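## Task

Move the green bin, and no other bin, to the bench edge closest to the arms. Set the hook lying flat on the bench next to that bin with its handle sticking out past that same edge. Every other object must finish resting on the same thing it rests on now. Anything held in place only by a robot at the end does not count. Finish by opening the grippers and moving the arms away.

## Robot and tools

Robots: three identical i2rt Big YAM arms named arm1, arm2 and arm3. Each has six revolute joints, a two-finger gripper and a wrist camera. With joints 1 and 6 at zero and the hand level and pointing forward, the wrist camera rides on top of the hand and looks toward the fingertips. The hand reaches roughly 1.0 m from the joint1 axis at full extension. Room cameras room_a and room_b are fixed in the room; wrist cameras are arm1_cam_wrist, arm2_cam_wrist and arm3_cam_wrist.

Frames: one shared scene frame for all poses, origin on the floor, +z up. 'hand' is the point midway between the fingertips (URDF link pinch); its z axis runs along the fingers and the fingers open and close along its y axis. Hand poses are computed from each robot's true foot pose, which is never printed. Camera calibration (K, distortion, T_world_to_cam, pos_world) is given for scene 1's starting poses and may be a little off; wrist camera poses come from reported joint angles and so inherit their errors.

execute_actions: argument actions is a list holding at most one action object. The action is keyed by arm name ("arm1", "arm2", "arm3"); each present arm takes a "joints" object whose keys are absolute targets, not offsets: joint1_rad to joint6_rad in radians and gripper_m in metres (fingertip gap). You may name any subset of arms and joints; omitted ones keep whatever target they had and may still be pushing. All named motions start at once and may finish at different times; each joint moves at its own speed, so the hand can sweep a wide path between postures. Ranges (tolerance for done in brackets): joint1_rad -2.879 to 2.879 (±0.045), turns the arm about its foot, positive counter-clockwise seen from above, zero points the arm the way its foot faces; joint2_rad 0 to 3.141 (±0.14), shoulder, zero has the upper arm lying back roughly level, increasing raises it and then brings it forward; joint3_rad 0 to 3.019 (±0.09), elbow, zero folds the forearm onto the upper arm, increasing opens it; joint4_rad -1.692 to 1.57 (±0.055), hand pitch, positive tips fingers up; joint5_rad -1.57 to 1.57 (±0.03), sideways swing, positive toward the arm's right; joint6_rad -2.094 to 2.094 (±0.035), roll, positive clockwise viewed from behind the hand; gripper_m 0 to 0.093 (±0.003), grip force about 50 to 62 N per pad at most. An action runs at most 15 s. Optional cameras lists which images to return (names above, or "all"; omitted or null gives all, [] gives none). Unknown keys, unknown cameras or out-of-range numbers reject the whole call and nothing moves. An empty actions list just reports state and images. Example: {"arm1": {"joints": {"gripper_m": 0.05}}, "arm2": {"joints": {"joint1_rad": 0.3}}}.

wait: seconds from 0 to 10; commands nothing new and returns the same report as an empty action.

zoom_image: camera (one camera name) and region [x0, y0, x1, y1] in pixels of that camera's latest full image, origin top-left, at most 504 by 504 pixels.

read_manual: optional section, only "licences"; returns URDF licence text, moves nothing.

finished_scene: scene, the integer number of the current scene. Ends it irreversibly after the last command is held and reports success; the next task then appears. Replying without any tool call ends everything.

Result lines: joint_positions per arm; joint torques (whole drive output per arm joint, with offsets, friction and noise, nonzero even in free air); a pictures line naming cameras in image order; joint_status per named joint: reached, off_target (stopped short and may still push), contact_stop or time_out (target dropped, joint holds where it stopped, though a timed-out joint may keep a nearby target and keep pushing), not_followed (a safety check that keeps arms clear of themselves and each other withheld the targets; a 'joint command not followed' line with a 'cause:' explains; the arm may retry those targets on later actions), limit_stop_at_motor_heat. on_its_own lists what moved without being commanded; 'held at' is the target held, not the current position. MOTOR HOT warns from 85 °C; at 100 °C an OVER-TEMPERATURE FAULT drops that arm until it cools. If a result reports a stop, later motion calls in the same reply are skipped.

Cautions: the arms do not halt on contact and can push hard; to relieve a push, command a joint its reported position. Very small target changes may not move a joint. A joint carrying load may sag. Holding loads or pushing heats motors, even while you think; the sim keeps running while you compose a reply. Never squeeze two robots together; collisions between arms may not be caught, especially fingers, gripper bodies and wrist cameras. Avoid drops, slips, slams and hard hits, and never knock anything off the work area or onto the floor, which ends the scene. Loose objects may get an occasional brief shove. At the end the bin and hook must rest on their own, grippers open and arms clear.

Each tool is called as name([rows], argument=value, ...), one row to a line, values as JSON.

## Session

execute_actions(actions=[])

Scene clock: 0.00 s.
Joint torques (N m, as the arm reports them, + toward a larger angle): no reading
arm1.joint_positions: joint1_rad=-0.076 joint2_rad=+0.409 joint3_rad=+1.550 joint4_rad=-1.554 joint5_rad=-0.157 joint6_rad=+0.566 gripper_m=+0.094
arm1.joint_status: not commanded
arm1.hand: x=-0.9821 y=+0.0817 z=+1.2974 quat_wxyz=(-0.235, +0.400, -0.736, -0.493) (m; scene frame)
arm2.joint_positions: joint1_rad=-0.458 joint2_rad=+0.613 joint3_rad=+1.319 joint4_rad=-1.200 joint5_rad=-0.123 joint6_rad=-0.129 gripper_m=+0.094
arm2.joint_status: not commanded
arm2.hand: x=+0.1316 y=+0.2187 z=+1.2808 quat_wxyz=(-0.448, +0.475, -0.712, -0.260) (m; scene frame)
arm3.joint_positions: joint1_rad=+0.385 joint2_rad=+0.547 joint3_rad=+1.665 joint4_rad=-1.375 joint5_rad=-0.144 joint6_rad=+0.664 gripper_m=+0.094
arm3.joint_status: not commanded
arm3.hand: x=+0.8720 y=+0.1094 z=+1.3889 quat_wxyz=(-0.058, +0.551, -0.562, -0.615) (m; scene frame)
pictures: arm1_cam_wrist, arm2_cam_wrist, arm3_cam_wrist, room_a, room_b
Images, in order (width x height): arm1_cam_wrist 504x504, arm2_cam_wrist 504x504, arm3_cam_wrist 504x504, room_a 504x504, room_b 504x504.

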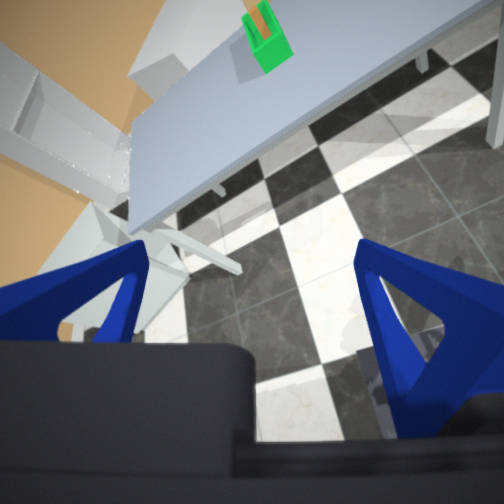

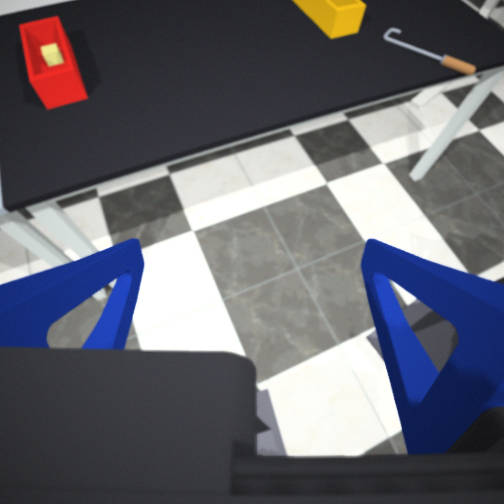

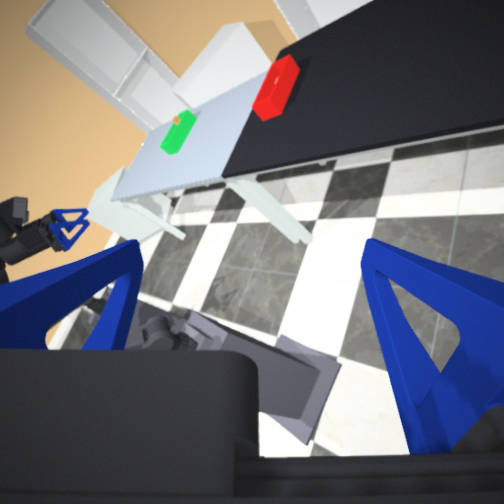

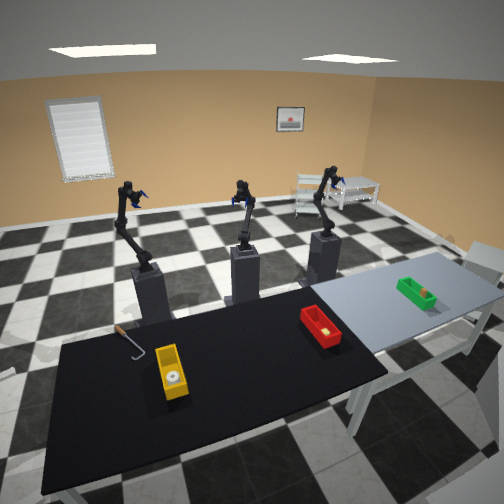

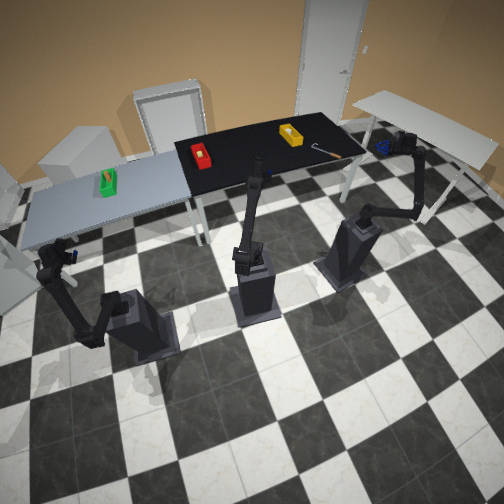

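zoom_image(camera="room_b", region=[0, 100, 200, 260])

zoom_image(camera="room_b", region=[240, 100, 400, 220])

zoom_image(camera="room_a", region=[340, 230, 504, 350])

zoom_image(camera="room_a", region=[60, 290, 220, 410])

Region (0, 100, 200, 260) of room_b's 504x504 image, scaled by 2.520, with more detail than that image has; it fills the top 403 rows of this view, and the rest is white.

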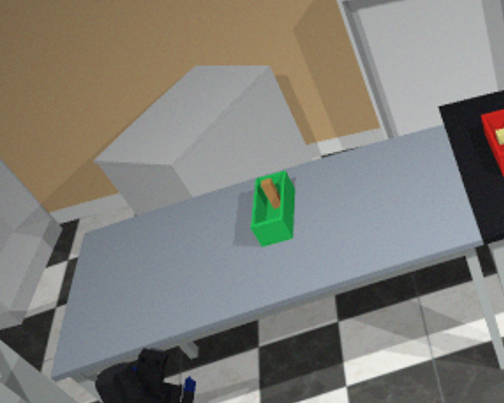

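Region (240, 100, 400, 220) of room_b's 504x504 image, scaled by 3.150, with more detail than that image has; it fills the top 378 rows of this view, and the rest is white.

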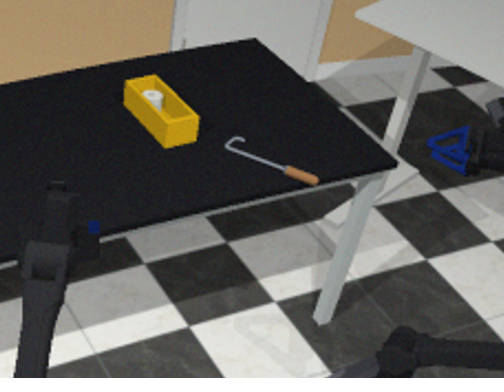

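Region (340, 230, 504, 350) of room_a's 504x504 image, scaled by 3.073, with more detail than that image has; it fills the top 369 rows of this view, and the rest is white.

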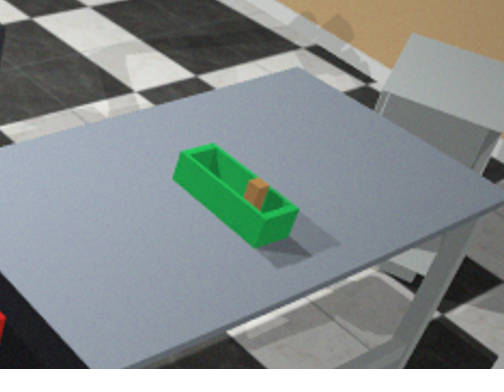

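Region (60, 290, 220, 410) of room_a's 504x504 image, scaled by 3.150, with more detail than that image has; it fills the top 378 rows of this view, and the rest is white.

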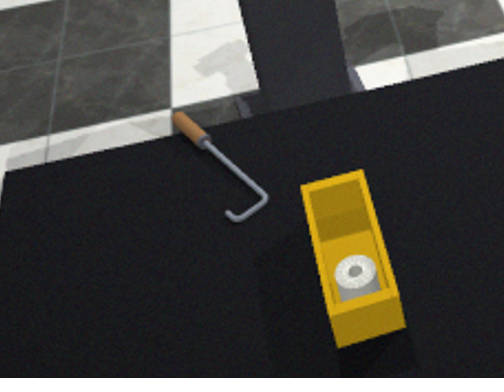

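execute_actions([
  {"arm3":{"joints":{"joint1_rad":-0.572,"joint2_rad":2.2,"joint3_rad":2.083,"joint4_rad":-0.767,"joint5_rad":-0.678,"joint6_rad":-0.741}}},
], cameras=["arm3_cam_wrist","room_a","room_b"])

Scene clock: 43.23 s.
Joint torques (N m, as the arm reports them, + toward a larger angle): arm1=[ 1.08  6.86  6.79  2.24  0.   -0.07] | arm2=[ 0.66 -0.42  9.54  1.64  0.08  0.04] | arm3=[  1.22 -26.77  14.76   1.47  -0.43   0.01]
arm1.joint_positions: joint1_rad=-0.076 joint2_rad=+0.409 joint3_rad=+1.550 joint4_rad=-1.554 joint5_rad=-0.157 joint6_rad=+0.566 gripper_m=+0.094
arm1.joint_status: not commanded
arm1.hand: x=-0.9821 y=+0.0817 z=+1.2974 quat_wxyz=(-0.235, +0.400, -0.736, -0.493) (m; scene frame)
arm2.joint_positions: joint1_rad=-0.458 joint2_rad=+0.613 joint3_rad=+1.319 joint4_rad=-1.200 joint5_rad=-0.123 joint6_rad=-0.129 gripper_m=+0.094
arm2.joint_status: not commanded
arm2.hand: x=+0.1316 y=+0.2187 z=+1.2808 quat_wxyz=(-0.448, +0.475, -0.712, -0.260) (m; scene frame)
arm3.joint_positions: joint1_rad=-0.570 joint2_rad=+2.234 joint3_rad=+2.036 joint4_rad=-0.770 joint5_rad=-0.675 joint6_rad=-0.731 gripper_m=+0.094
arm3.joint_status: all done
arm3.hand: x=+1.1890 y=+0.7838 z=+0.8668 quat_wxyz=(-0.211, +0.783, -0.451, -0.373) (m; scene frame)
pictures: arm3_cam_wrist, room_a, room_b
camera_calibration (this result's frames):
arm3_cam_wrist: T_world_to_cam=[[0.861614, 0.507532, -0.00572464, -1.42063], [0.49066, -0.835751, -0.246521, 0.292273], [-0.129902, 0.209597, -0.969121, 0.95052], [0, 0, 0, 1]] pos_world=[1.2041, 0.766059, 0.985087]
Images, in order (width x height): arm3_cam_wrist 504x504, room_a 504x504, room_b 504x504.

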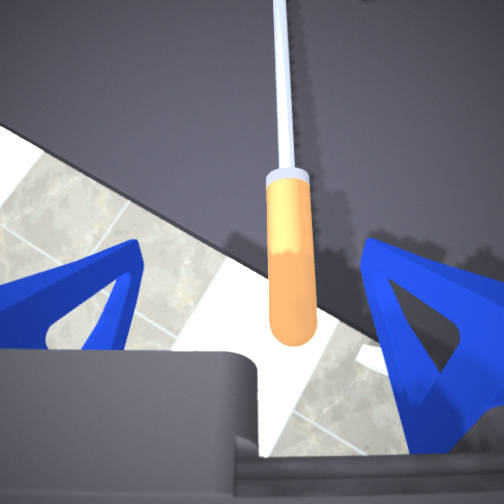

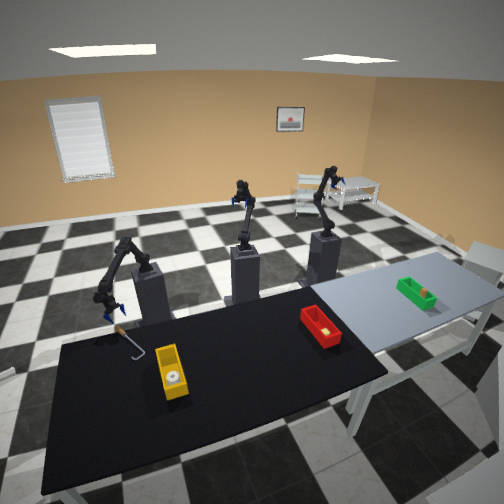

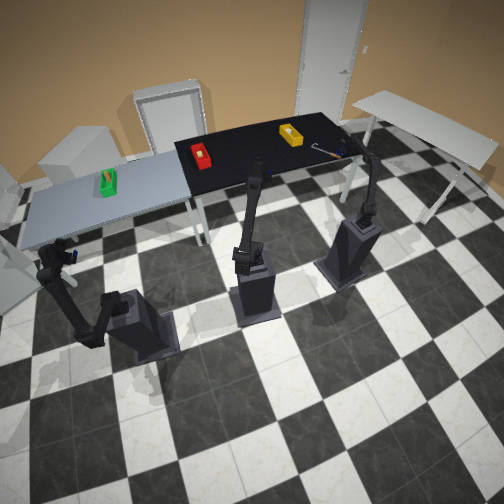

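execute_actions([
  {"arm3":{"joints":{"joint1_rad":-0.558,"joint2_rad":2.37,"joint3_rad":2.25,"joint4_rad":-0.75}}},
], cameras=["arm3_cam_wrist","room_a"])

zoom_image(camera="room_a", region=[60, 270, 200, 380])

Scene clock: 50.57 s.
Joint torques (N m, as the arm reports them, + toward a larger angle): arm1=[ 1.05  6.9   6.8   2.23  0.   -0.08] | arm2=[ 0.48 -0.25  9.56  1.65  0.07  0.03] | arm3=[  1.43 -24.55  15.44   1.93  -0.38   0.01]
arm1.joint_positions: joint1_rad=-0.076 joint2_rad=+0.409 joint3_rad=+1.550 joint4_rad=-1.554 joint5_rad=-0.157 joint6_rad=+0.566 gripper_m=+0.094
arm1.joint_status: not commanded
arm1.hand: x=-0.9821 y=+0.0817 z=+1.2974 quat_wxyz=(-0.235, +0.400, -0.736, -0.493) (m; scene frame)
arm2.joint_positions: joint1_rad=-0.458 joint2_rad=+0.613 joint3_rad=+1.319 joint4_rad=-1.200 joint5_rad=-0.123 joint6_rad=-0.129 gripper_m=+0.094
arm2.joint_status: not commanded
arm2.hand: x=+0.1316 y=+0.2187 z=+1.2808 quat_wxyz=(-0.448, +0.475, -0.712, -0.260) (m; scene frame)
arm3.joint_positions: joint1_rad=-0.563 joint2_rad=+2.362 joint3_rad=+2.194 joint4_rad=-0.762 joint5_rad=-0.675 joint6_rad=-0.732 gripper_m=+0.094
arm3.joint_status: all done
arm3.hand: x=+1.1992 y=+0.8214 z=+0.8447 quat_wxyz=(-0.227, +0.784, -0.440, -0.375) (m; scene frame)
pictures: arm3_cam_wrist, room_a
camera_calibration (this result's frames):
arm3_cam_wrist: T_world_to_cam=[[0.857826, 0.51327, 0.0262309, -1.47574], [0.500663, -0.823049, -0.268193, 0.309082], [-0.116066, 0.243196, -0.963008, 0.873301], [0, 0, 0, 1]] pos_world=[1.21255, 0.799462, 0.9626]
Images, in order (width x height): arm3_cam_wrist 504x504, room_a 504x504.

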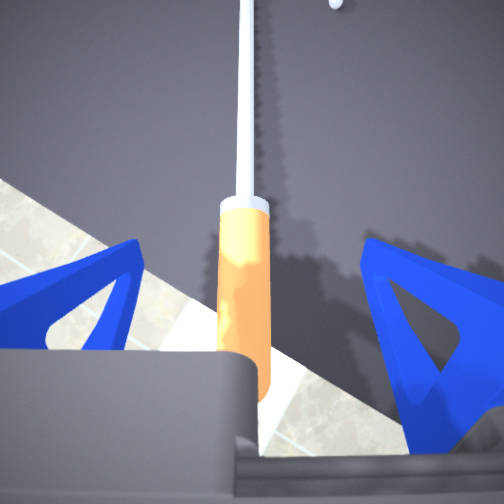

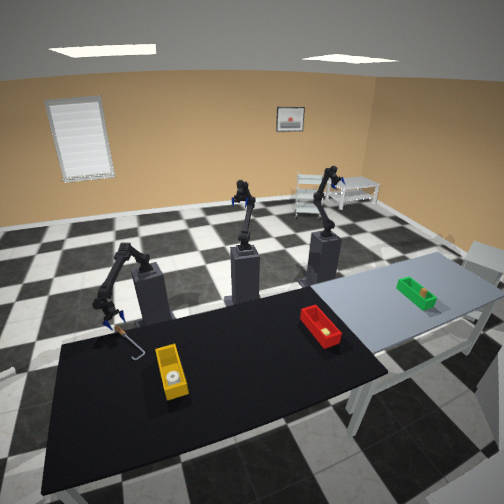

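Region (60, 270, 200, 380) of room_a's 504x504 image, scaled by 3.600, with more detail than that image has; it fills the top 396 rows of this view, and the rest is white.

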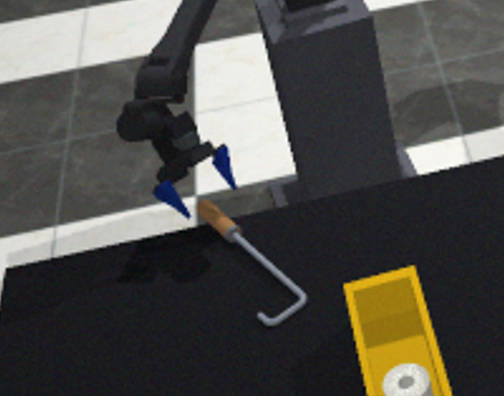

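execute_actions([
  {"arm3":{"joints":{"joint2_rad":2.425,"joint4_rad":-0.7}}},
], cameras=["arm3_cam_wrist","room_a"])

zoom_image(camera="room_a", region=[60, 270, 200, 380])

Scene clock: 56.20 s.
Joint torques (N m, as the arm reports them, + toward a larger angle): arm1=[ 1.09  6.88  6.78  2.23  0.   -0.08] | arm2=[ 0.67 -0.19  9.55  1.65  0.07  0.03] | arm3=[  1.08 -23.76  15.12   2.29  -0.42   0.01]
arm1.joint_positions: joint1_rad=-0.076 joint2_rad=+0.409 joint3_rad=+1.550 joint4_rad=-1.554 joint5_rad=-0.157 joint6_rad=+0.566 gripper_m=+0.094
arm1.joint_status: not commanded
arm1.hand: x=-0.9821 y=+0.0817 z=+1.2974 quat_wxyz=(-0.235, +0.400, -0.736, -0.493) (m; scene frame)
arm2.joint_positions: joint1_rad=-0.458 joint2_rad=+0.613 joint3_rad=+1.319 joint4_rad=-1.200 joint5_rad=-0.123 joint6_rad=-0.129 gripper_m=+0.094
arm2.joint_status: not commanded
arm2.hand: x=+0.1316 y=+0.2187 z=+1.2808 quat_wxyz=(-0.448, +0.475, -0.712, -0.260) (m; scene frame)
arm3.joint_positions: joint1_rad=-0.563 joint2_rad=+2.415 joint3_rad=+2.194 joint4_rad=-0.717 joint5_rad=-0.675 joint6_rad=-0.732 gripper_m=+0.094
arm3.joint_status: all done
arm3.hand: x=+1.2013 y=+0.8271 z=+0.8071 quat_wxyz=(-0.224, +0.784, -0.442, -0.375) (m; scene frame)
pictures: arm3_cam_wrist, room_a
camera_calibration (this result's frames):
arm3_cam_wrist: T_world_to_cam=[[0.85785, 0.513511, 0.0200061, -1.4747], [0.499919, -0.82486, -0.263982, 0.30172], [-0.119056, 0.236459, -0.96432, 0.846127], [0, 0, 0, 1]] pos_world=[1.21497, 0.806074, 0.925089]
Images, in order (width x height): arm3_cam_wrist 504x504, room_a 504x504.

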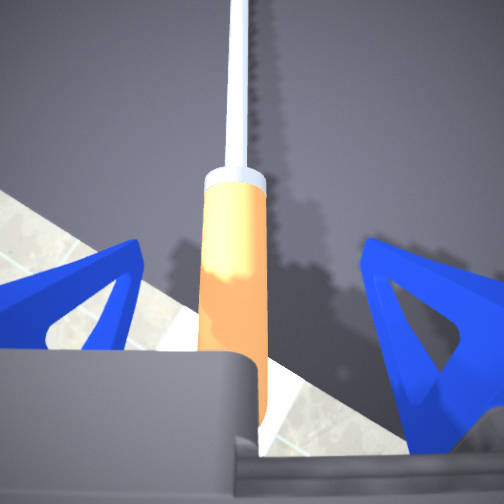

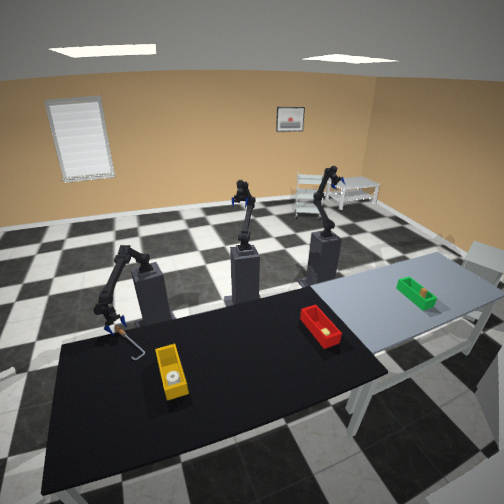

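Region (60, 270, 200, 380) of room_a's 504x504 image, scaled by 3.600, with more detail than that image has; it fills the top 396 rows of this view, and the rest is white.

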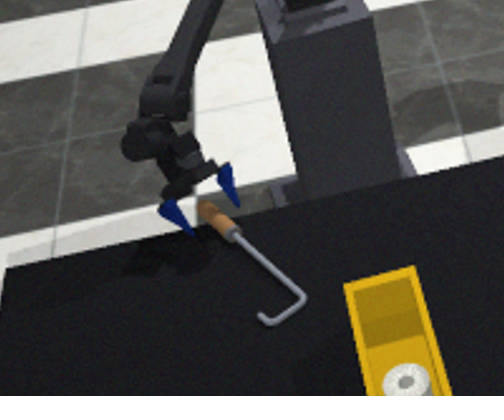

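execute_actions([
  {"arm3":{"joints":{"joint2_rad":2.468,"joint4_rad":-0.665}}},
], cameras=["arm3_cam_wrist"])

execute_actions([
  {"arm3":{"joints":{"gripper_m":0.0}}},
], cameras=["arm3_cam_wrist","room_a"])

Scene clock: 61.63 s.
Joint torques (N m, as the arm reports them, + toward a larger angle): arm1=[ 1.07  6.86  6.79  2.25  0.01 -0.07] | arm2=[ 0.61 -0.35  9.58  1.65  0.07  0.04] | arm3=[  0.65 -23.92  15.13   2.43  -0.25   0.01]
arm1.joint_positions: joint1_rad=-0.076 joint2_rad=+0.409 joint3_rad=+1.550 joint4_rad=-1.554 joint5_rad=-0.157 joint6_rad=+0.566 gripper_m=+0.094
arm1.joint_status: not commanded
arm1.hand: x=-0.9821 y=+0.0817 z=+1.2974 quat_wxyz=(-0.235, +0.400, -0.736, -0.493) (m; scene frame)
arm2.joint_positions: joint1_rad=-0.458 joint2_rad=+0.613 joint3_rad=+1.319 joint4_rad=-1.200 joint5_rad=-0.123 joint6_rad=-0.129 gripper_m=+0.094
arm2.joint_status: not commanded
arm2.hand: x=+0.1316 y=+0.2187 z=+1.2808 quat_wxyz=(-0.448, +0.475, -0.712, -0.260) (m; scene frame)
arm3.joint_positions: joint1_rad=-0.563 joint2_rad=+2.451 joint3_rad=+2.194 joint4_rad=-0.681 joint5_rad=-0.679 joint6_rad=-0.732 gripper_m=+0.094
arm3.joint_status: all done
arm3.hand: x=+1.2016 y=+0.8309 z=+0.7823 quat_wxyz=(-0.223, +0.784, -0.441, -0.377) (m; scene frame)
pictures: arm3_cam_wrist
camera_calibration (this result's frames):
arm3_cam_wrist: T_world_to_cam=[[0.856548, 0.515771, 0.0174836, -1.47475], [0.501186, -0.823294, -0.266456, 0.297174], [-0.123036, 0.236995, -0.963688, 0.825167], [0, 0, 0, 1]] pos_world=[1.21578, 0.809737, 0.900172]
Images, in order (width x height): arm3_cam_wrist 504x504.

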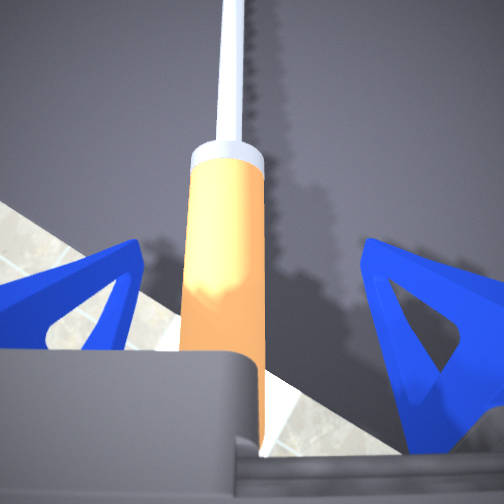

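Scene clock: 62.37 s.
Joint torques (N m, as the arm reports them, + toward a larger angle): arm1=[ 1.06  6.88  6.78  2.23  0.   -0.07] | arm2=[ 0.53 -0.25  9.54  1.65  0.08  0.03] | arm3=[  0.59 -23.69  15.42   2.17  -0.32   0.06]
arm1.joint_positions: joint1_rad=-0.076 joint2_rad=+0.409 joint3_rad=+1.550 joint4_rad=-1.554 joint5_rad=-0.157 joint6_rad=+0.566 gripper_m=+0.094
arm1.joint_status: not commanded
arm1.hand: x=-0.9821 y=+0.0817 z=+1.2974 quat_wxyz=(-0.235, +0.400, -0.736, -0.493) (m; scene frame)
arm2.joint_positions: joint1_rad=-0.458 joint2_rad=+0.613 joint3_rad=+1.319 joint4_rad=-1.200 joint5_rad=-0.123 joint6_rad=-0.129 gripper_m=+0.094
arm2.joint_status: not commanded
arm2.hand: x=+0.1316 y=+0.2187 z=+1.2808 quat_wxyz=(-0.448, +0.475, -0.712, -0.260) (m; scene frame)
arm3.joint_positions: joint1_rad=-0.562 joint2_rad=+2.451 joint3_rad=+2.194 joint4_rad=-0.680 joint5_rad=-0.678 joint6_rad=-0.734 gripper_m=+0.029
arm3.joint_status: gripper_m off_target (ended at +0.029, target +0.000)
arm3.hand: x=+1.2009 y=+0.8313 z=+0.7823 quat_wxyz=(-0.224, +0.784, -0.439, -0.376) (m; scene frame)
pictures: arm3_cam_wrist, room_a
camera_calibration (this result's frames):
arm3_cam_wrist: T_world_to_cam=[[0.855533, 0.517331, 0.020758, -1.47704], [0.503479, -0.82194, -0.266316, 0.293924], [-0.120712, 0.238293, -0.963662, 0.821132], [0, 0, 0, 1]] pos_world=[1.21479, 0.810036, 0.900231]
Images, in order (width x height): arm3_cam_wrist 504x504, room_a 504x504.

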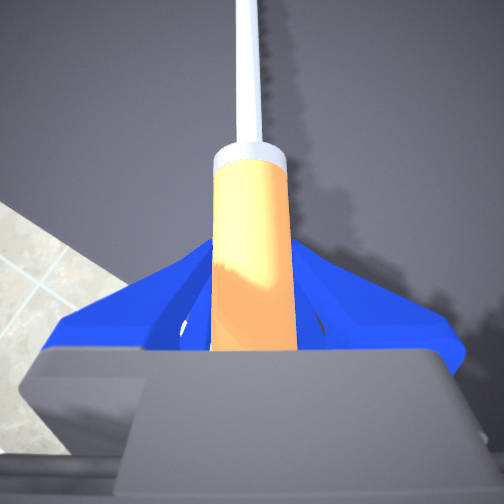

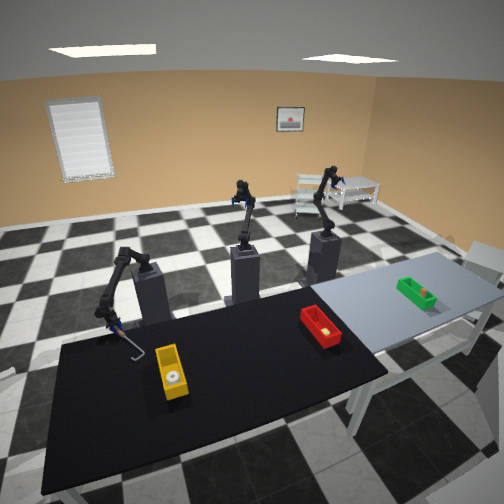

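execute_actions([
  {"arm3":{"joints":{"joint2_rad":2.2}}},
], cameras=[])

execute_actions([
  {"arm3":{"joints":{"joint1_rad":0.427,"joint3_rad":2.34,"joint4_rad":-0.53,"joint5_rad":0.368,"joint6_rad":0.33}}},
], cameras=[])

execute_actions([
  {"arm3":{"joints":{"joint2_rad":2.47}}},
], cameras=["arm3_cam_wrist","room_a","room_b"])

Scene clock: 76.97 s.
Joint torques (N m, as the arm reports them, + toward a larger angle): arm1=[ 1.04  6.91  6.8   2.24  0.   -0.07] | arm2=[ 0.81 -0.17  9.57  1.64  0.07  0.04] | arm3=[  0.46 -26.48  15.9    2.55  -0.7    0.03]
arm1.joint_positions: joint1_rad=-0.076 joint2_rad=+0.409 joint3_rad=+1.550 joint4_rad=-1.554 joint5_rad=-0.157 joint6_rad=+0.566 gripper_m=+0.094
arm1.joint_status: not commanded
arm1.hand: x=-0.9821 y=+0.0817 z=+1.2974 quat_wxyz=(-0.235, +0.400, -0.736, -0.493) (m; scene frame)
arm2.joint_positions: joint1_rad=-0.458 joint2_rad=+0.613 joint3_rad=+1.319 joint4_rad=-1.200 joint5_rad=-0.123 joint6_rad=-0.129 gripper_m=+0.094
arm2.joint_status: not commanded
arm2.hand: x=+0.1316 y=+0.2187 z=+1.2808 quat_wxyz=(-0.448, +0.475, -0.712, -0.260) (m; scene frame)
arm3.joint_positions: joint1_rad=-0.560 joint2_rad=+2.237 joint3_rad=+2.194 joint4_rad=-0.682 joint5_rad=-0.666 joint6_rad=-0.735 gripper_m=+0.029
arm3.joint_status: all done
arm3.hand: x=+1.2022 y=+0.8271 z=+0.9583 quat_wxyz=(-0.319, +0.774, -0.394, -0.378) (m; scene frame)
pictures: none
No camera images: the call's "cameras" was empty. Leave "cameras" out to get every camera's image.

Scene clock: 80.03 s.
Joint torques (N m, as the arm reports them, + toward a larger angle): arm1=[ 1.1   6.88  6.78  2.24  0.   -0.07] | arm2=[ 0.6  -0.21  9.55  1.6   0.07  0.03] | arm3=[  0.22 -27.65  19.33   3.92   0.42   0.03]
arm1.joint_positions: joint1_rad=-0.076 joint2_rad=+0.409 joint3_rad=+1.550 joint4_rad=-1.554 joint5_rad=-0.157 joint6_rad=+0.566 gripper_m=+0.094
arm1.joint_status: not commanded
arm1.hand: x=-0.9821 y=+0.0817 z=+1.2974 quat_wxyz=(-0.235, +0.400, -0.736, -0.493) (m; scene frame)
arm2.joint_positions: joint1_rad=-0.458 joint2_rad=+0.613 joint3_rad=+1.319 joint4_rad=-1.200 joint5_rad=-0.123 joint6_rad=-0.129 gripper_m=+0.094
arm2.joint_status: not commanded
arm2.hand: x=+0.1316 y=+0.2187 z=+1.2808 quat_wxyz=(-0.448, +0.475, -0.712, -0.260) (m; scene frame)
arm3.joint_positions: joint1_rad=+0.429 joint2_rad=+2.242 joint3_rad=+2.248 joint4_rad=-0.569 joint5_rad=+0.360 joint6_rad=+0.330 gripper_m=+0.029
arm3.joint_status: joint3_rad time_out (moved +0.054 of +0.146); the others done
arm3.on_its_own: joint3_rad reads +2.248 and still pushes toward +2.340 since a time_out
arm3.hand: x=+0.5247 y=+0.7885 z=+0.9942 quat_wxyz=(-0.304, +0.623, -0.597, -0.404) (m; scene frame)
pictures: none
No camera images: the call's "cameras" was empty. Leave "cameras" out to get every camera's image.

not run: a stop came earlier in this reply.

execute_actions([
  {"arm3":{"joints":{"joint2_rad":2.46,"joint4_rad":-0.49}}},
], cameras=["arm3_cam_wrist","room_a","room_b"])

Scene clock: 85.10 s.
Joint torques (N m, as the arm reports them, + toward a larger angle): arm1=[ 1.08  6.88  6.79  2.24  0.   -0.07] | arm2=[ 0.66 -0.38  9.59  1.66  0.09  0.04] | arm3=[ -0.79 -30.07  15.75   2.34   0.28   0.03]
arm1.joint_positions: joint1_rad=-0.076 joint2_rad=+0.409 joint3_rad=+1.550 joint4_rad=-1.554 joint5_rad=-0.157 joint6_rad=+0.566 gripper_m=+0.094
arm1.joint_status: not commanded
arm1.hand: x=-0.9821 y=+0.0817 z=+1.2974 quat_wxyz=(-0.235, +0.400, -0.736, -0.493) (m; scene frame)
arm2.joint_positions: joint1_rad=-0.458 joint2_rad=+0.613 joint3_rad=+1.319 joint4_rad=-1.200 joint5_rad=-0.123 joint6_rad=-0.129 gripper_m=+0.094
arm2.joint_status: not commanded
arm2.hand: x=+0.1316 y=+0.2187 z=+1.2808 quat_wxyz=(-0.448, +0.475, -0.712, -0.260) (m; scene frame)
arm3.joint_positions: joint1_rad=+0.433 joint2_rad=+2.515 joint3_rad=+2.285 joint4_rad=-0.502 joint5_rad=+0.363 joint6_rad=+0.331 gripper_m=+0.029
arm3.joint_status: all done
arm3.hand: x=+0.5074 y=+0.8093 z=+0.7862 quat_wxyz=(-0.287, +0.661, -0.609, -0.332) (m; scene frame)
pictures: arm3_cam_wrist, room_a, room_b
camera_calibration (this result's frames):
arm3_cam_wrist: T_world_to_cam=[[0.99488, 0.0982577, -0.0236393, -0.569078], [0.0883791, -0.959344, -0.268043, 0.94917], [-0.0490155, 0.264582, -0.963117, 0.688291], [0, 0, 0, 1]] pos_world=[0.516015, 0.784388, 0.903871]
Images, in order (width x height): arm3_cam_wrist 504x504, room_a 504x504, room_b 504x504.

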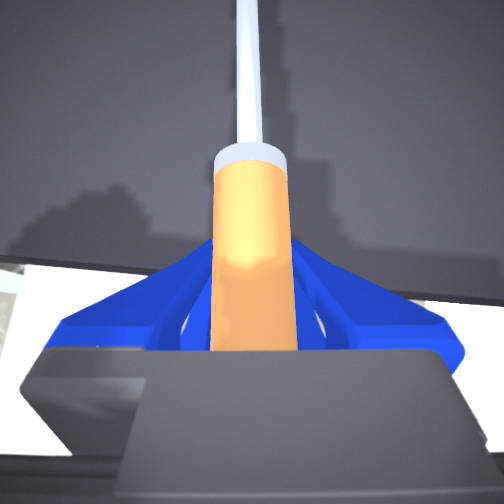

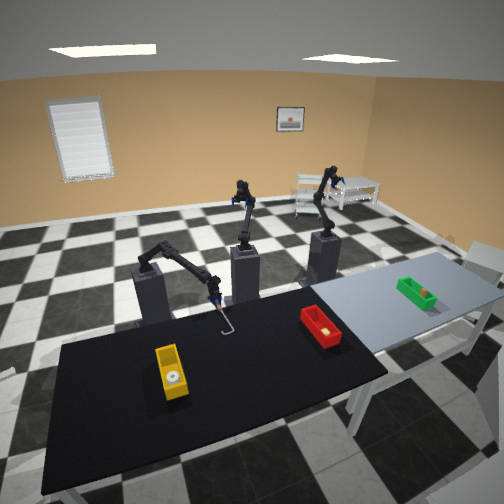

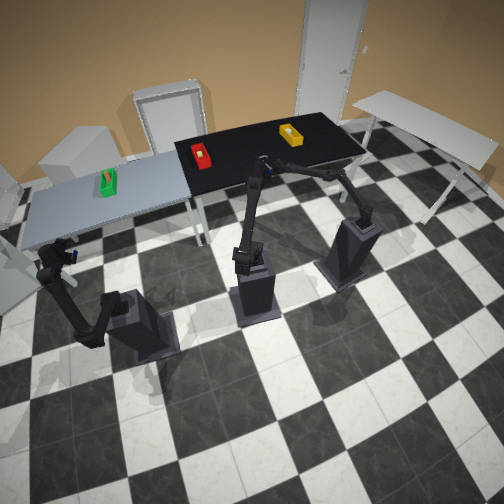

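execute_actions([
  {"arm3":{"joints":{"gripper_m":0.05}}},
], cameras=["arm3_cam_wrist"])

Scene clock: 89.77 s.
Joint torques (N m, as the arm reports them, + toward a larger angle): arm1=[ 1.06  6.87  6.79  2.23  0.   -0.08] | arm2=[ 0.68 -0.27  9.57  1.63  0.07  0.04] | arm3=[ -0.21 -29.78  15.92   2.28   0.3    0.08]
arm1.joint_positions: joint1_rad=-0.076 joint2_rad=+0.409 joint3_rad=+1.550 joint4_rad=-1.554 joint5_rad=-0.157 joint6_rad=+0.566 gripper_m=+0.094
arm1.joint_status: not commanded
arm1.hand: x=-0.9821 y=+0.0817 z=+1.2974 quat_wxyz=(-0.235, +0.400, -0.736, -0.493) (m; scene frame)
arm2.joint_positions: joint1_rad=-0.458 joint2_rad=+0.613 joint3_rad=+1.319 joint4_rad=-1.200 joint5_rad=-0.123 joint6_rad=-0.129 gripper_m=+0.094
arm2.joint_status: not commanded
arm2.hand: x=+0.1316 y=+0.2187 z=+1.2808 quat_wxyz=(-0.448, +0.475, -0.712, -0.260) (m; scene frame)
arm3.joint_positions: joint1_rad=+0.433 joint2_rad=+2.511 joint3_rad=+2.285 joint4_rad=-0.502 joint5_rad=+0.364 joint6_rad=+0.331 gripper_m=+0.050
arm3.joint_status: all done
arm3.hand: x=+0.5075 y=+0.8095 z=+0.7896 quat_wxyz=(-0.288, +0.660, -0.609, -0.333) (m; scene frame)
pictures: arm3_cam_wrist
camera_calibration (this result's frames):
arm3_cam_wrist: T_world_to_cam=[[0.99493, 0.0974831, -0.0247417, -0.567602], [0.0871539, -0.958449, -0.271626, 0.953065], [-0.0501926, 0.268092, -0.962085, 0.688495], [0, 0, 0, 1]] pos_world=[0.516218, 0.784216, 0.907225]
Images, in order (width x height): arm3_cam_wrist 504x504.

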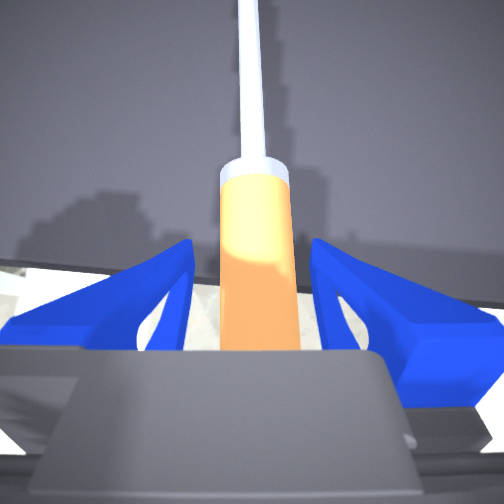

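execute_actions([
  {"arm3":{"joints":{"joint2_rad":1.2,"gripper_m":0.09}}},
], cameras=[])

execute_actions([
  {"arm3":{"joints":{"joint1_rad":-0.5,"joint2_rad":0.6,"joint3_rad":1.2}},"arm2":{"joints":{"joint1_rad":-0.5585,"joint2_rad":2.48,"joint3_rad":2.39,"joint4_rad":-0.2,"joint5_rad":-0.742,"joint6_rad":-0.34}}},
], cameras=["arm2_cam_wrist","room_a"])

Scene clock: 101.33 s.
Joint torques (N m, as the arm reports them, + toward a larger angle): arm1=[ 1.06  6.88  6.8   2.24  0.   -0.07] | arm2=[ 0.76 -0.31  9.54  1.65  0.08  0.04] | arm3=[-0.19 -3.42  6.73  1.24 -0.13  0.03]
arm1.joint_positions: joint1_rad=-0.076 joint2_rad=+0.409 joint3_rad=+1.550 joint4_rad=-1.554 joint5_rad=-0.157 joint6_rad=+0.566 gripper_m=+0.094
arm1.joint_status: not commanded
arm1.hand: x=-0.9821 y=+0.0817 z=+1.2974 quat_wxyz=(-0.235, +0.400, -0.736, -0.493) (m; scene frame)
arm2.joint_positions: joint1_rad=-0.458 joint2_rad=+0.613 joint3_rad=+1.319 joint4_rad=-1.200 joint5_rad=-0.123 joint6_rad=-0.129 gripper_m=+0.094
arm2.joint_status: not commanded
arm2.hand: x=+0.1316 y=+0.2187 z=+1.2808 quat_wxyz=(-0.448, +0.475, -0.712, -0.260) (m; scene frame)
arm3.joint_positions: joint1_rad=+0.432 joint2_rad=+1.208 joint3_rad=+2.321 joint4_rad=-0.489 joint5_rad=+0.367 joint6_rad=+0.331 gripper_m=+0.090
arm3.joint_status: all done
arm3.hand: x=+0.8471 y=+0.2936 z=+1.7124 quat_wxyz=(-0.362, +0.249, -0.400, -0.804) (m; scene frame)
pictures: none
No camera images: the call's "cameras" was empty. Leave "cameras" out to get every camera's image.

Scene clock: 103.57 s.
Joint torques (N m, as the arm reports them, + toward a larger angle): arm1=[ 1.04  6.9   6.79  2.24  0.   -0.08] | arm2=[  0.5  -31.35  12.76   1.91  -0.15  -0.05] | arm3=[-0.22  0.55 12.14  2.15 -0.04  0.04]
arm1.joint_positions: joint1_rad=-0.076 joint2_rad=+0.409 joint3_rad=+1.550 joint4_rad=-1.554 joint5_rad=-0.157 joint6_rad=+0.566 gripper_m=+0.094
arm1.joint_status: not commanded
arm1.hand: x=-0.9821 y=+0.0817 z=+1.2974 quat_wxyz=(-0.235, +0.400, -0.736, -0.493) (m; scene frame)
arm2.joint_positions: joint1_rad=-0.556 joint2_rad=+2.483 joint3_rad=+2.353 joint4_rad=-0.215 joint5_rad=-0.740 joint6_rad=-0.330 gripper_m=+0.094
arm2.joint_status: all done
arm2.hand: x=+0.5128 y=+0.7852 z=+0.9395 quat_wxyz=(-0.439, +0.603, -0.509, -0.430) (m; scene frame)
arm3.joint_positions: joint1_rad=-0.496 joint2_rad=+0.608 joint3_rad=+1.173 joint4_rad=-0.493 joint5_rad=+0.369 joint6_rad=+0.331 gripper_m=+0.090
arm3.joint_status: all done
arm3.hand: x=+1.1253 y=+0.2705 z=+1.3458 quat_wxyz=(-0.599, +0.162, -0.662, -0.420) (m; scene frame)
pictures: arm2_cam_wrist, room_a
camera_calibration (this result's frames):
arm2_cam_wrist: T_world_to_cam=[[0.992292, 0.0961907, 0.0781234, -0.657962], [0.123913, -0.764084, -0.633105, 1.1329], [-0.00120595, 0.637905, -0.770114, 0.342209], [0, 0, 0, 1]] pos_world=[0.512922, 0.710625, 1.03219]
Images, in order (width x height): arm2_cam_wrist 504x504, room_a 504x504.

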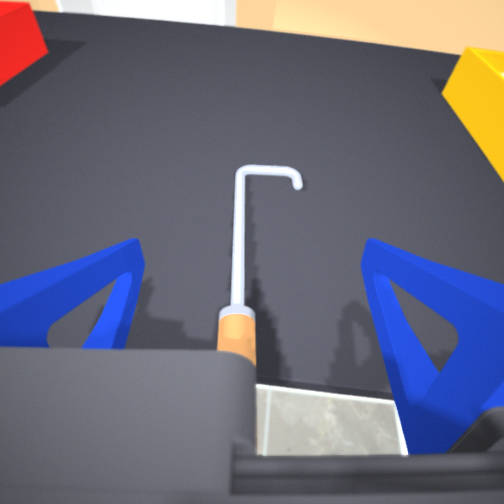

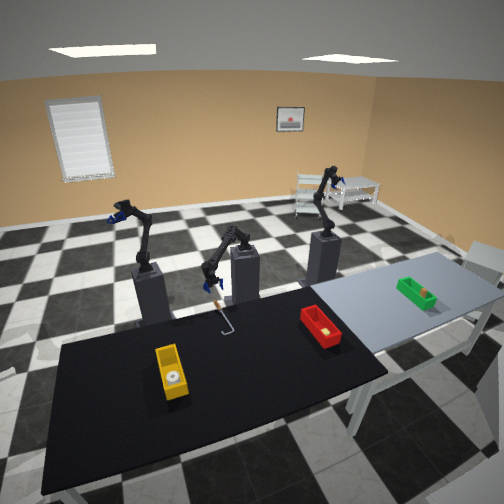

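execute_actions([
  {"arm2":{"joints":{"joint2_rad":2.61,"joint4_rad":-0.18}}},
], cameras=["arm2_cam_wrist","room_a"])

zoom_image(camera="room_a", region=[170, 250, 280, 350])

Scene clock: 108.17 s.
Joint torques (N m, as the arm reports them, + toward a larger angle): arm1=[ 1.06  6.88  6.79  2.23  0.   -0.07] | arm2=[  0.43 -30.5   12.39   1.67  -0.18  -0.07] | arm3=[-0.33 -0.35 12.19  2.19 -0.04  0.04]
arm1.joint_positions: joint1_rad=-0.076 joint2_rad=+0.409 joint3_rad=+1.550 joint4_rad=-1.554 joint5_rad=-0.157 joint6_rad=+0.566 gripper_m=+0.094
arm1.joint_status: not commanded
arm1.hand: x=-0.9821 y=+0.0817 z=+1.2974 quat_wxyz=(-0.235, +0.400, -0.736, -0.493) (m; scene frame)
arm2.joint_positions: joint1_rad=-0.556 joint2_rad=+2.598 joint3_rad=+2.354 joint4_rad=-0.190 joint5_rad=-0.740 joint6_rad=-0.330 gripper_m=+0.094
arm2.joint_status: all done
arm2.hand: x=+0.5150 y=+0.7884 z=+0.8405 quat_wxyz=(-0.404, +0.605, -0.535, -0.430) (m; scene frame)
arm3.joint_positions: joint1_rad=-0.496 joint2_rad=+0.608 joint3_rad=+1.173 joint4_rad=-0.493 joint5_rad=+0.369 joint6_rad=+0.331 gripper_m=+0.090
arm3.joint_status: not commanded
arm3.hand: x=+1.1253 y=+0.2705 z=+1.3458 quat_wxyz=(-0.599, +0.162, -0.662, -0.420) (m; scene frame)
pictures: arm2_cam_wrist, room_a
camera_calibration (this result's frames):
arm2_cam_wrist: T_world_to_cam=[[0.99488, 0.099951, 0.0149565, -0.603906], [0.0897225, -0.805394, -0.58591, 1.08284], [-0.0465164, 0.584252, -0.810238, 0.363307], [0, 0, 0, 1]] pos_world=[0.520558, 0.720211, 0.937845]
Images, in order (width x height): arm2_cam_wrist 504x504, room_a 504x504.

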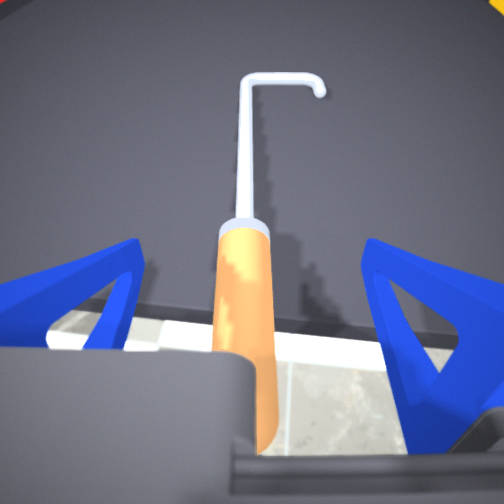

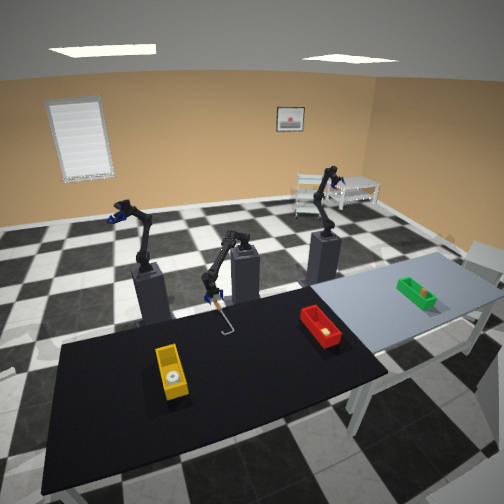

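Region (170, 250, 280, 350) of room_a's 504x504 image, scaled by 4.582, with more detail than that image has; it fills the top 458 rows of this view, and the rest is white.

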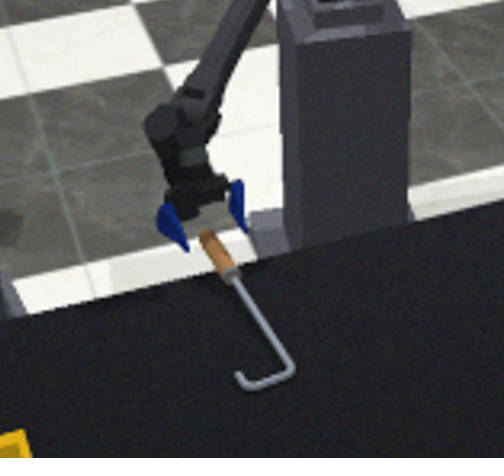

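execute_actions([
  {"arm2":{"joints":{"joint2_rad":2.64,"joint3_rad":2.35,"joint4_rad":-0.15}}},
], cameras=["arm2_cam_wrist"])

Scene clock: 112.63 s.
Joint torques (N m, as the arm reports them, + toward a larger angle): arm1=[ 1.06  6.88  6.78  2.23  0.   -0.07] | arm2=[  0.39 -27.95   9.49   2.    -0.16  -0.07] | arm3=[-0.59 -0.08 12.12  2.01 -0.06  0.01]
arm1.joint_positions: joint1_rad=-0.076 joint2_rad=+0.409 joint3_rad=+1.550 joint4_rad=-1.554 joint5_rad=-0.157 joint6_rad=+0.566 gripper_m=+0.094
arm1.joint_status: not commanded
arm1.hand: x=-0.9821 y=+0.0817 z=+1.2974 quat_wxyz=(-0.235, +0.400, -0.736, -0.493) (m; scene frame)
arm2.joint_positions: joint1_rad=-0.556 joint2_rad=+2.598 joint3_rad=+2.354 joint4_rad=-0.167 joint5_rad=-0.740 joint6_rad=-0.330 gripper_m=+0.094
arm2.joint_status: all done
arm2.hand: x=+0.5162 y=+0.7898 z=+0.8447 quat_wxyz=(-0.413, +0.604, -0.528, -0.430) (m; scene frame)
arm3.joint_positions: joint1_rad=-0.496 joint2_rad=+0.608 joint3_rad=+1.173 joint4_rad=-0.493 joint5_rad=+0.369 joint6_rad=+0.331 gripper_m=+0.090
arm3.joint_status: not commanded
arm3.hand: x=+1.1253 y=+0.2705 z=+1.3458 quat_wxyz=(-0.599, +0.162, -0.662, -0.420) (m; scene frame)
pictures: arm2_cam_wrist
camera_calibration (this result's frames):
arm2_cam_wrist: T_world_to_cam=[[0.994547, 0.0994802, 0.0313026, -0.618573], [0.09836, -0.794995, -0.598589, 1.08438], [-0.0346623, 0.598404, -0.800445, 0.34037], [0, 0, 0, 1]] pos_world=[0.520338, 0.719934, 0.940908]
Images, in order (width x height): arm2_cam_wrist 504x504.

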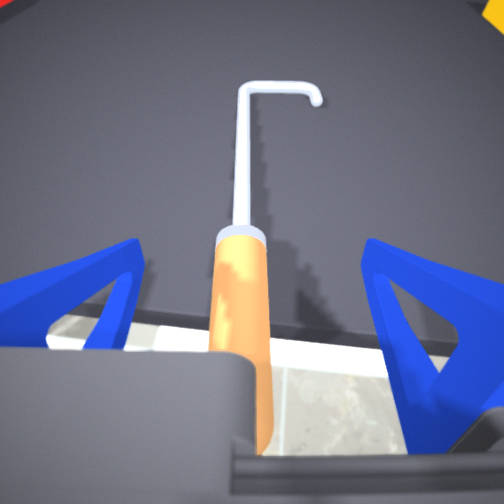

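execute_actions([
  {"arm2":{"joints":{"joint2_rad":2.67,"joint3_rad":2.33}}},
], cameras=["arm2_cam_wrist"])

Scene clock: 116.30 s.
Joint torques (N m, as the arm reports them, + toward a larger angle): arm1=[ 1.08  6.87  6.8   2.24  0.   -0.07] | arm2=[  0.4  -28.81   8.86   1.98  -0.18  -0.06] | arm3=[ 0.31 -0.32 12.09  2.16 -0.04  0.06]
arm1.joint_positions: joint1_rad=-0.076 joint2_rad=+0.409 joint3_rad=+1.550 joint4_rad=-1.554 joint5_rad=-0.157 joint6_rad=+0.566 gripper_m=+0.094
arm1.joint_status: not commanded
arm1.hand: x=-0.9821 y=+0.0817 z=+1.2974 quat_wxyz=(-0.235, +0.400, -0.736, -0.493) (m; scene frame)
arm2.joint_positions: joint1_rad=-0.556 joint2_rad=+2.634 joint3_rad=+2.340 joint4_rad=-0.164 joint5_rad=-0.740 joint6_rad=-0.330 gripper_m=+0.094
arm2.joint_status: all done
arm2.hand: x=+0.5135 y=+0.7868 z=+0.8049 quat_wxyz=(-0.394, +0.605, -0.542, -0.429) (m; scene frame)
arm3.joint_positions: joint1_rad=-0.496 joint2_rad=+0.608 joint3_rad=+1.173 joint4_rad=-0.493 joint5_rad=+0.369 joint6_rad=+0.331 gripper_m=+0.090
arm3.joint_status: not commanded
arm3.hand: x=+1.1253 y=+0.2705 z=+1.3458 quat_wxyz=(-0.599, +0.162, -0.662, -0.420) (m; scene frame)
pictures: arm2_cam_wrist
camera_calibration (this result's frames):
arm2_cam_wrist: T_world_to_cam=[[0.994971, 0.100136, -0.00221627, -0.588105], [0.0808566, -0.816071, -0.572268, 1.06278], [-0.0591134, 0.569211, -0.820064, 0.361552], [0, 0, 0, 1]] pos_world=[0.520588, 0.720398, 0.903389]
Images, in order (width x height): arm2_cam_wrist 504x504.

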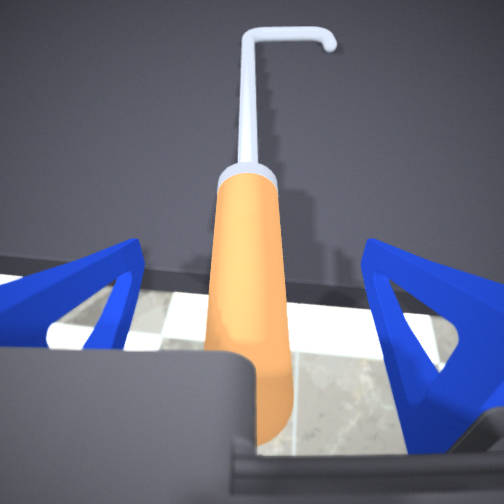

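execute_actions([
  {"arm2":{"joints":{"joint2_rad":2.695,"joint4_rad":-0.13}}},
], cameras=["arm2_cam_wrist"])

Scene clock: 119.33 s.
Joint torques (N m, as the arm reports them, + toward a larger angle): arm1=[ 1.06  6.83  6.79  2.23  0.   -0.08] | arm2=[  0.34 -28.06   8.85   1.91  -0.15  -0.05] | arm3=[ 0.34  0.36 12.05  2.27 -0.09  0.06]
arm1.joint_positions: joint1_rad=-0.076 joint2_rad=+0.409 joint3_rad=+1.550 joint4_rad=-1.554 joint5_rad=-0.157 joint6_rad=+0.566 gripper_m=+0.094
arm1.joint_status: not commanded
arm1.hand: x=-0.9821 y=+0.0817 z=+1.2974 quat_wxyz=(-0.235, +0.400, -0.736, -0.493) (m; scene frame)
arm2.joint_positions: joint1_rad=-0.556 joint2_rad=+2.652 joint3_rad=+2.340 joint4_rad=-0.145 joint5_rad=-0.741 joint6_rad=-0.332 gripper_m=+0.094
arm2.joint_status: all done
arm2.hand: x=+0.5136 y=+0.7870 z=+0.7921 quat_wxyz=(-0.395, +0.606, -0.541, -0.429) (m; scene frame)
arm3.joint_positions: joint1_rad=-0.496 joint2_rad=+0.608 joint3_rad=+1.173 joint4_rad=-0.493 joint5_rad=+0.369 joint6_rad=+0.331 gripper_m=+0.090
arm3.joint_status: not commanded
arm3.hand: x=+1.1253 y=+0.2705 z=+1.3458 quat_wxyz=(-0.599, +0.162, -0.662, -0.420) (m; scene frame)
pictures: arm2_cam_wrist
camera_calibration (this result's frames):
arm2_cam_wrist: T_world_to_cam=[[0.994856, 0.101303, -0.000183498, -0.59068], [0.0829108, -0.815268, -0.573118, 1.05464], [-0.0582084, 0.570154, -0.819473, 0.3492], [0, 0, 0, 1]] pos_world=[0.520526, 0.720553, 0.890484]
Images, in order (width x height): arm2_cam_wrist 504x504.

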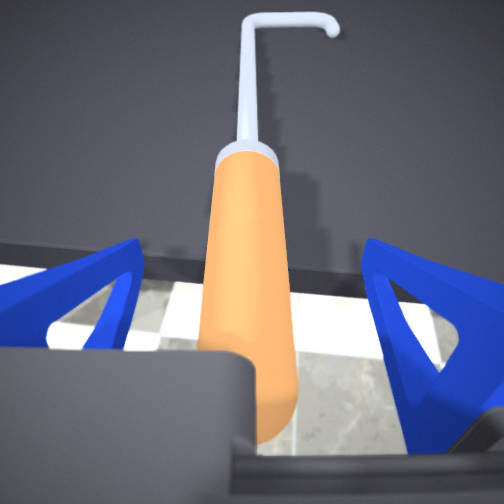

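execute_actions([
  {"arm2":{"joints":{"gripper_m":0.0}}},
], cameras=["arm2_cam_wrist"])

execute_actions([
  {"arm2":{"joints":{"joint2_rad":2.35}}},
], cameras=["arm2_cam_wrist","room_a"])

Scene clock: 123.10 s.
Joint torques (N m, as the arm reports them, + toward a larger angle): arm1=[ 1.06  6.86  6.79  2.24  0.   -0.08] | arm2=[  0.41 -28.2    8.78   1.92  -0.12  -0.06] | arm3=[-0.39 -0.01 12.1   2.07 -0.06  0.03]
arm1.joint_positions: joint1_rad=-0.076 joint2_rad=+0.409 joint3_rad=+1.550 joint4_rad=-1.554 joint5_rad=-0.157 joint6_rad=+0.566 gripper_m=+0.094
arm1.joint_status: not commanded
arm1.hand: x=-0.9821 y=+0.0817 z=+1.2974 quat_wxyz=(-0.235, +0.400, -0.736, -0.493) (m; scene frame)
arm2.joint_positions: joint1_rad=-0.556 joint2_rad=+2.652 joint3_rad=+2.340 joint4_rad=-0.145 joint5_rad=-0.742 joint6_rad=-0.332 gripper_m=+0.028
arm2.joint_status: gripper_m off_target (ended at +0.028, target +0.000)
arm2.hand: x=+0.5133 y=+0.7870 z=+0.7922 quat_wxyz=(-0.395, +0.606, -0.541, -0.430) (m; scene frame)
arm3.joint_positions: joint1_rad=-0.496 joint2_rad=+0.608 joint3_rad=+1.173 joint4_rad=-0.493 joint5_rad=+0.369 joint6_rad=+0.331 gripper_m=+0.090
arm3.joint_status: not commanded
arm3.hand: x=+1.1253 y=+0.2705 z=+1.3458 quat_wxyz=(-0.599, +0.162, -0.662, -0.420) (m; scene frame)
pictures: arm2_cam_wrist
camera_calibration (this result's frames):
arm2_cam_wrist: T_world_to_cam=[[0.994703, 0.10279, -0.0000098534, -0.591684], [0.0841842, -0.814709, -0.573727, 1.05415], [-0.0589814, 0.570687, -0.819047, 0.348931], [0, 0, 0, 1]] pos_world=[0.520387, 0.720516, 0.890581]
Images, in order (width x height): arm2_cam_wrist 504x504.

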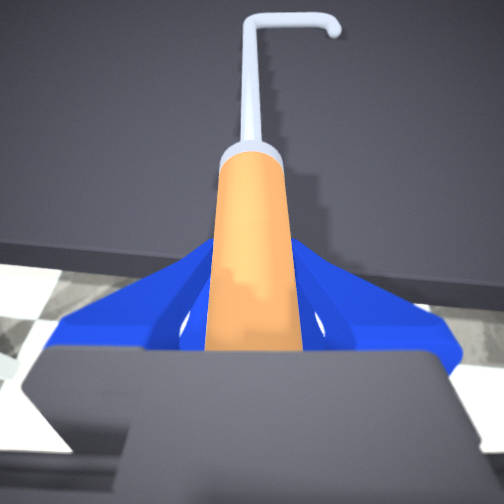

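Scene clock: 124.67 s.
Joint torques (N m, as the arm reports them, + toward a larger angle): arm1=[ 1.07  6.87  6.79  2.24  0.   -0.07] | arm2=[  0.78 -30.74  12.12   2.    -0.12  -0.04] | arm3=[-0.3  -0.55 12.02  2.14 -0.1   0.05]
arm1.joint_positions: joint1_rad=-0.076 joint2_rad=+0.409 joint3_rad=+1.550 joint4_rad=-1.554 joint5_rad=-0.157 joint6_rad=+0.566 gripper_m=+0.094
arm1.joint_status: not commanded
arm1.hand: x=-0.9821 y=+0.0817 z=+1.2974 quat_wxyz=(-0.235, +0.400, -0.736, -0.493) (m; scene frame)
arm2.joint_positions: joint1_rad=-0.557 joint2_rad=+2.355 joint3_rad=+2.302 joint4_rad=-0.148 joint5_rad=-0.739 joint6_rad=-0.333 gripper_m=+0.029
arm2.joint_status: all done
arm2.hand: x=+0.5037 y=+0.7727 z=+1.0386 quat_wxyz=(-0.496, +0.597, -0.463, -0.428) (m; scene frame)
arm3.joint_positions: joint1_rad=-0.496 joint2_rad=+0.608 joint3_rad=+1.173 joint4_rad=-0.493 joint5_rad=+0.369 joint6_rad=+0.331 gripper_m=+0.090
arm3.joint_status: not commanded
arm3.hand: x=+1.1253 y=+0.2705 z=+1.3458 quat_wxyz=(-0.599, +0.162, -0.662, -0.420) (m; scene frame)
pictures: arm2_cam_wrist, room_a
camera_calibration (this result's frames):
arm2_cam_wrist: T_world_to_cam=[[0.980096, 0.0805056, 0.181469, -0.744567], [0.186101, -0.690866, -0.69862, 1.16731], [0.0691281, 0.718486, -0.692097, 0.24777], [0, 0, 0, 1]] pos_world=[0.495382, 0.688377, 1.1221]
Images, in order (width x height): arm2_cam_wrist 504x504, room_a 504x504.

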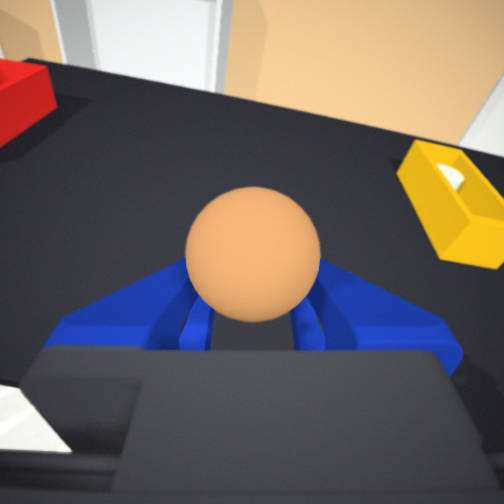

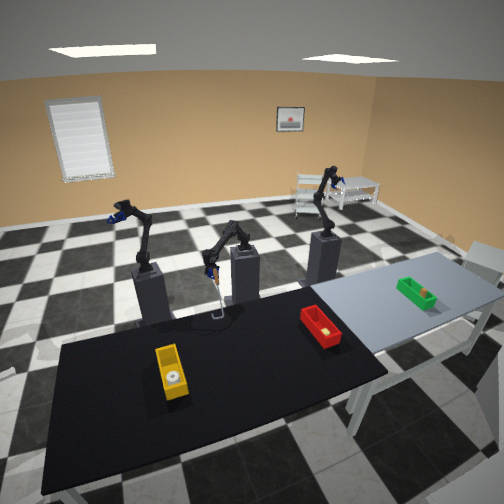

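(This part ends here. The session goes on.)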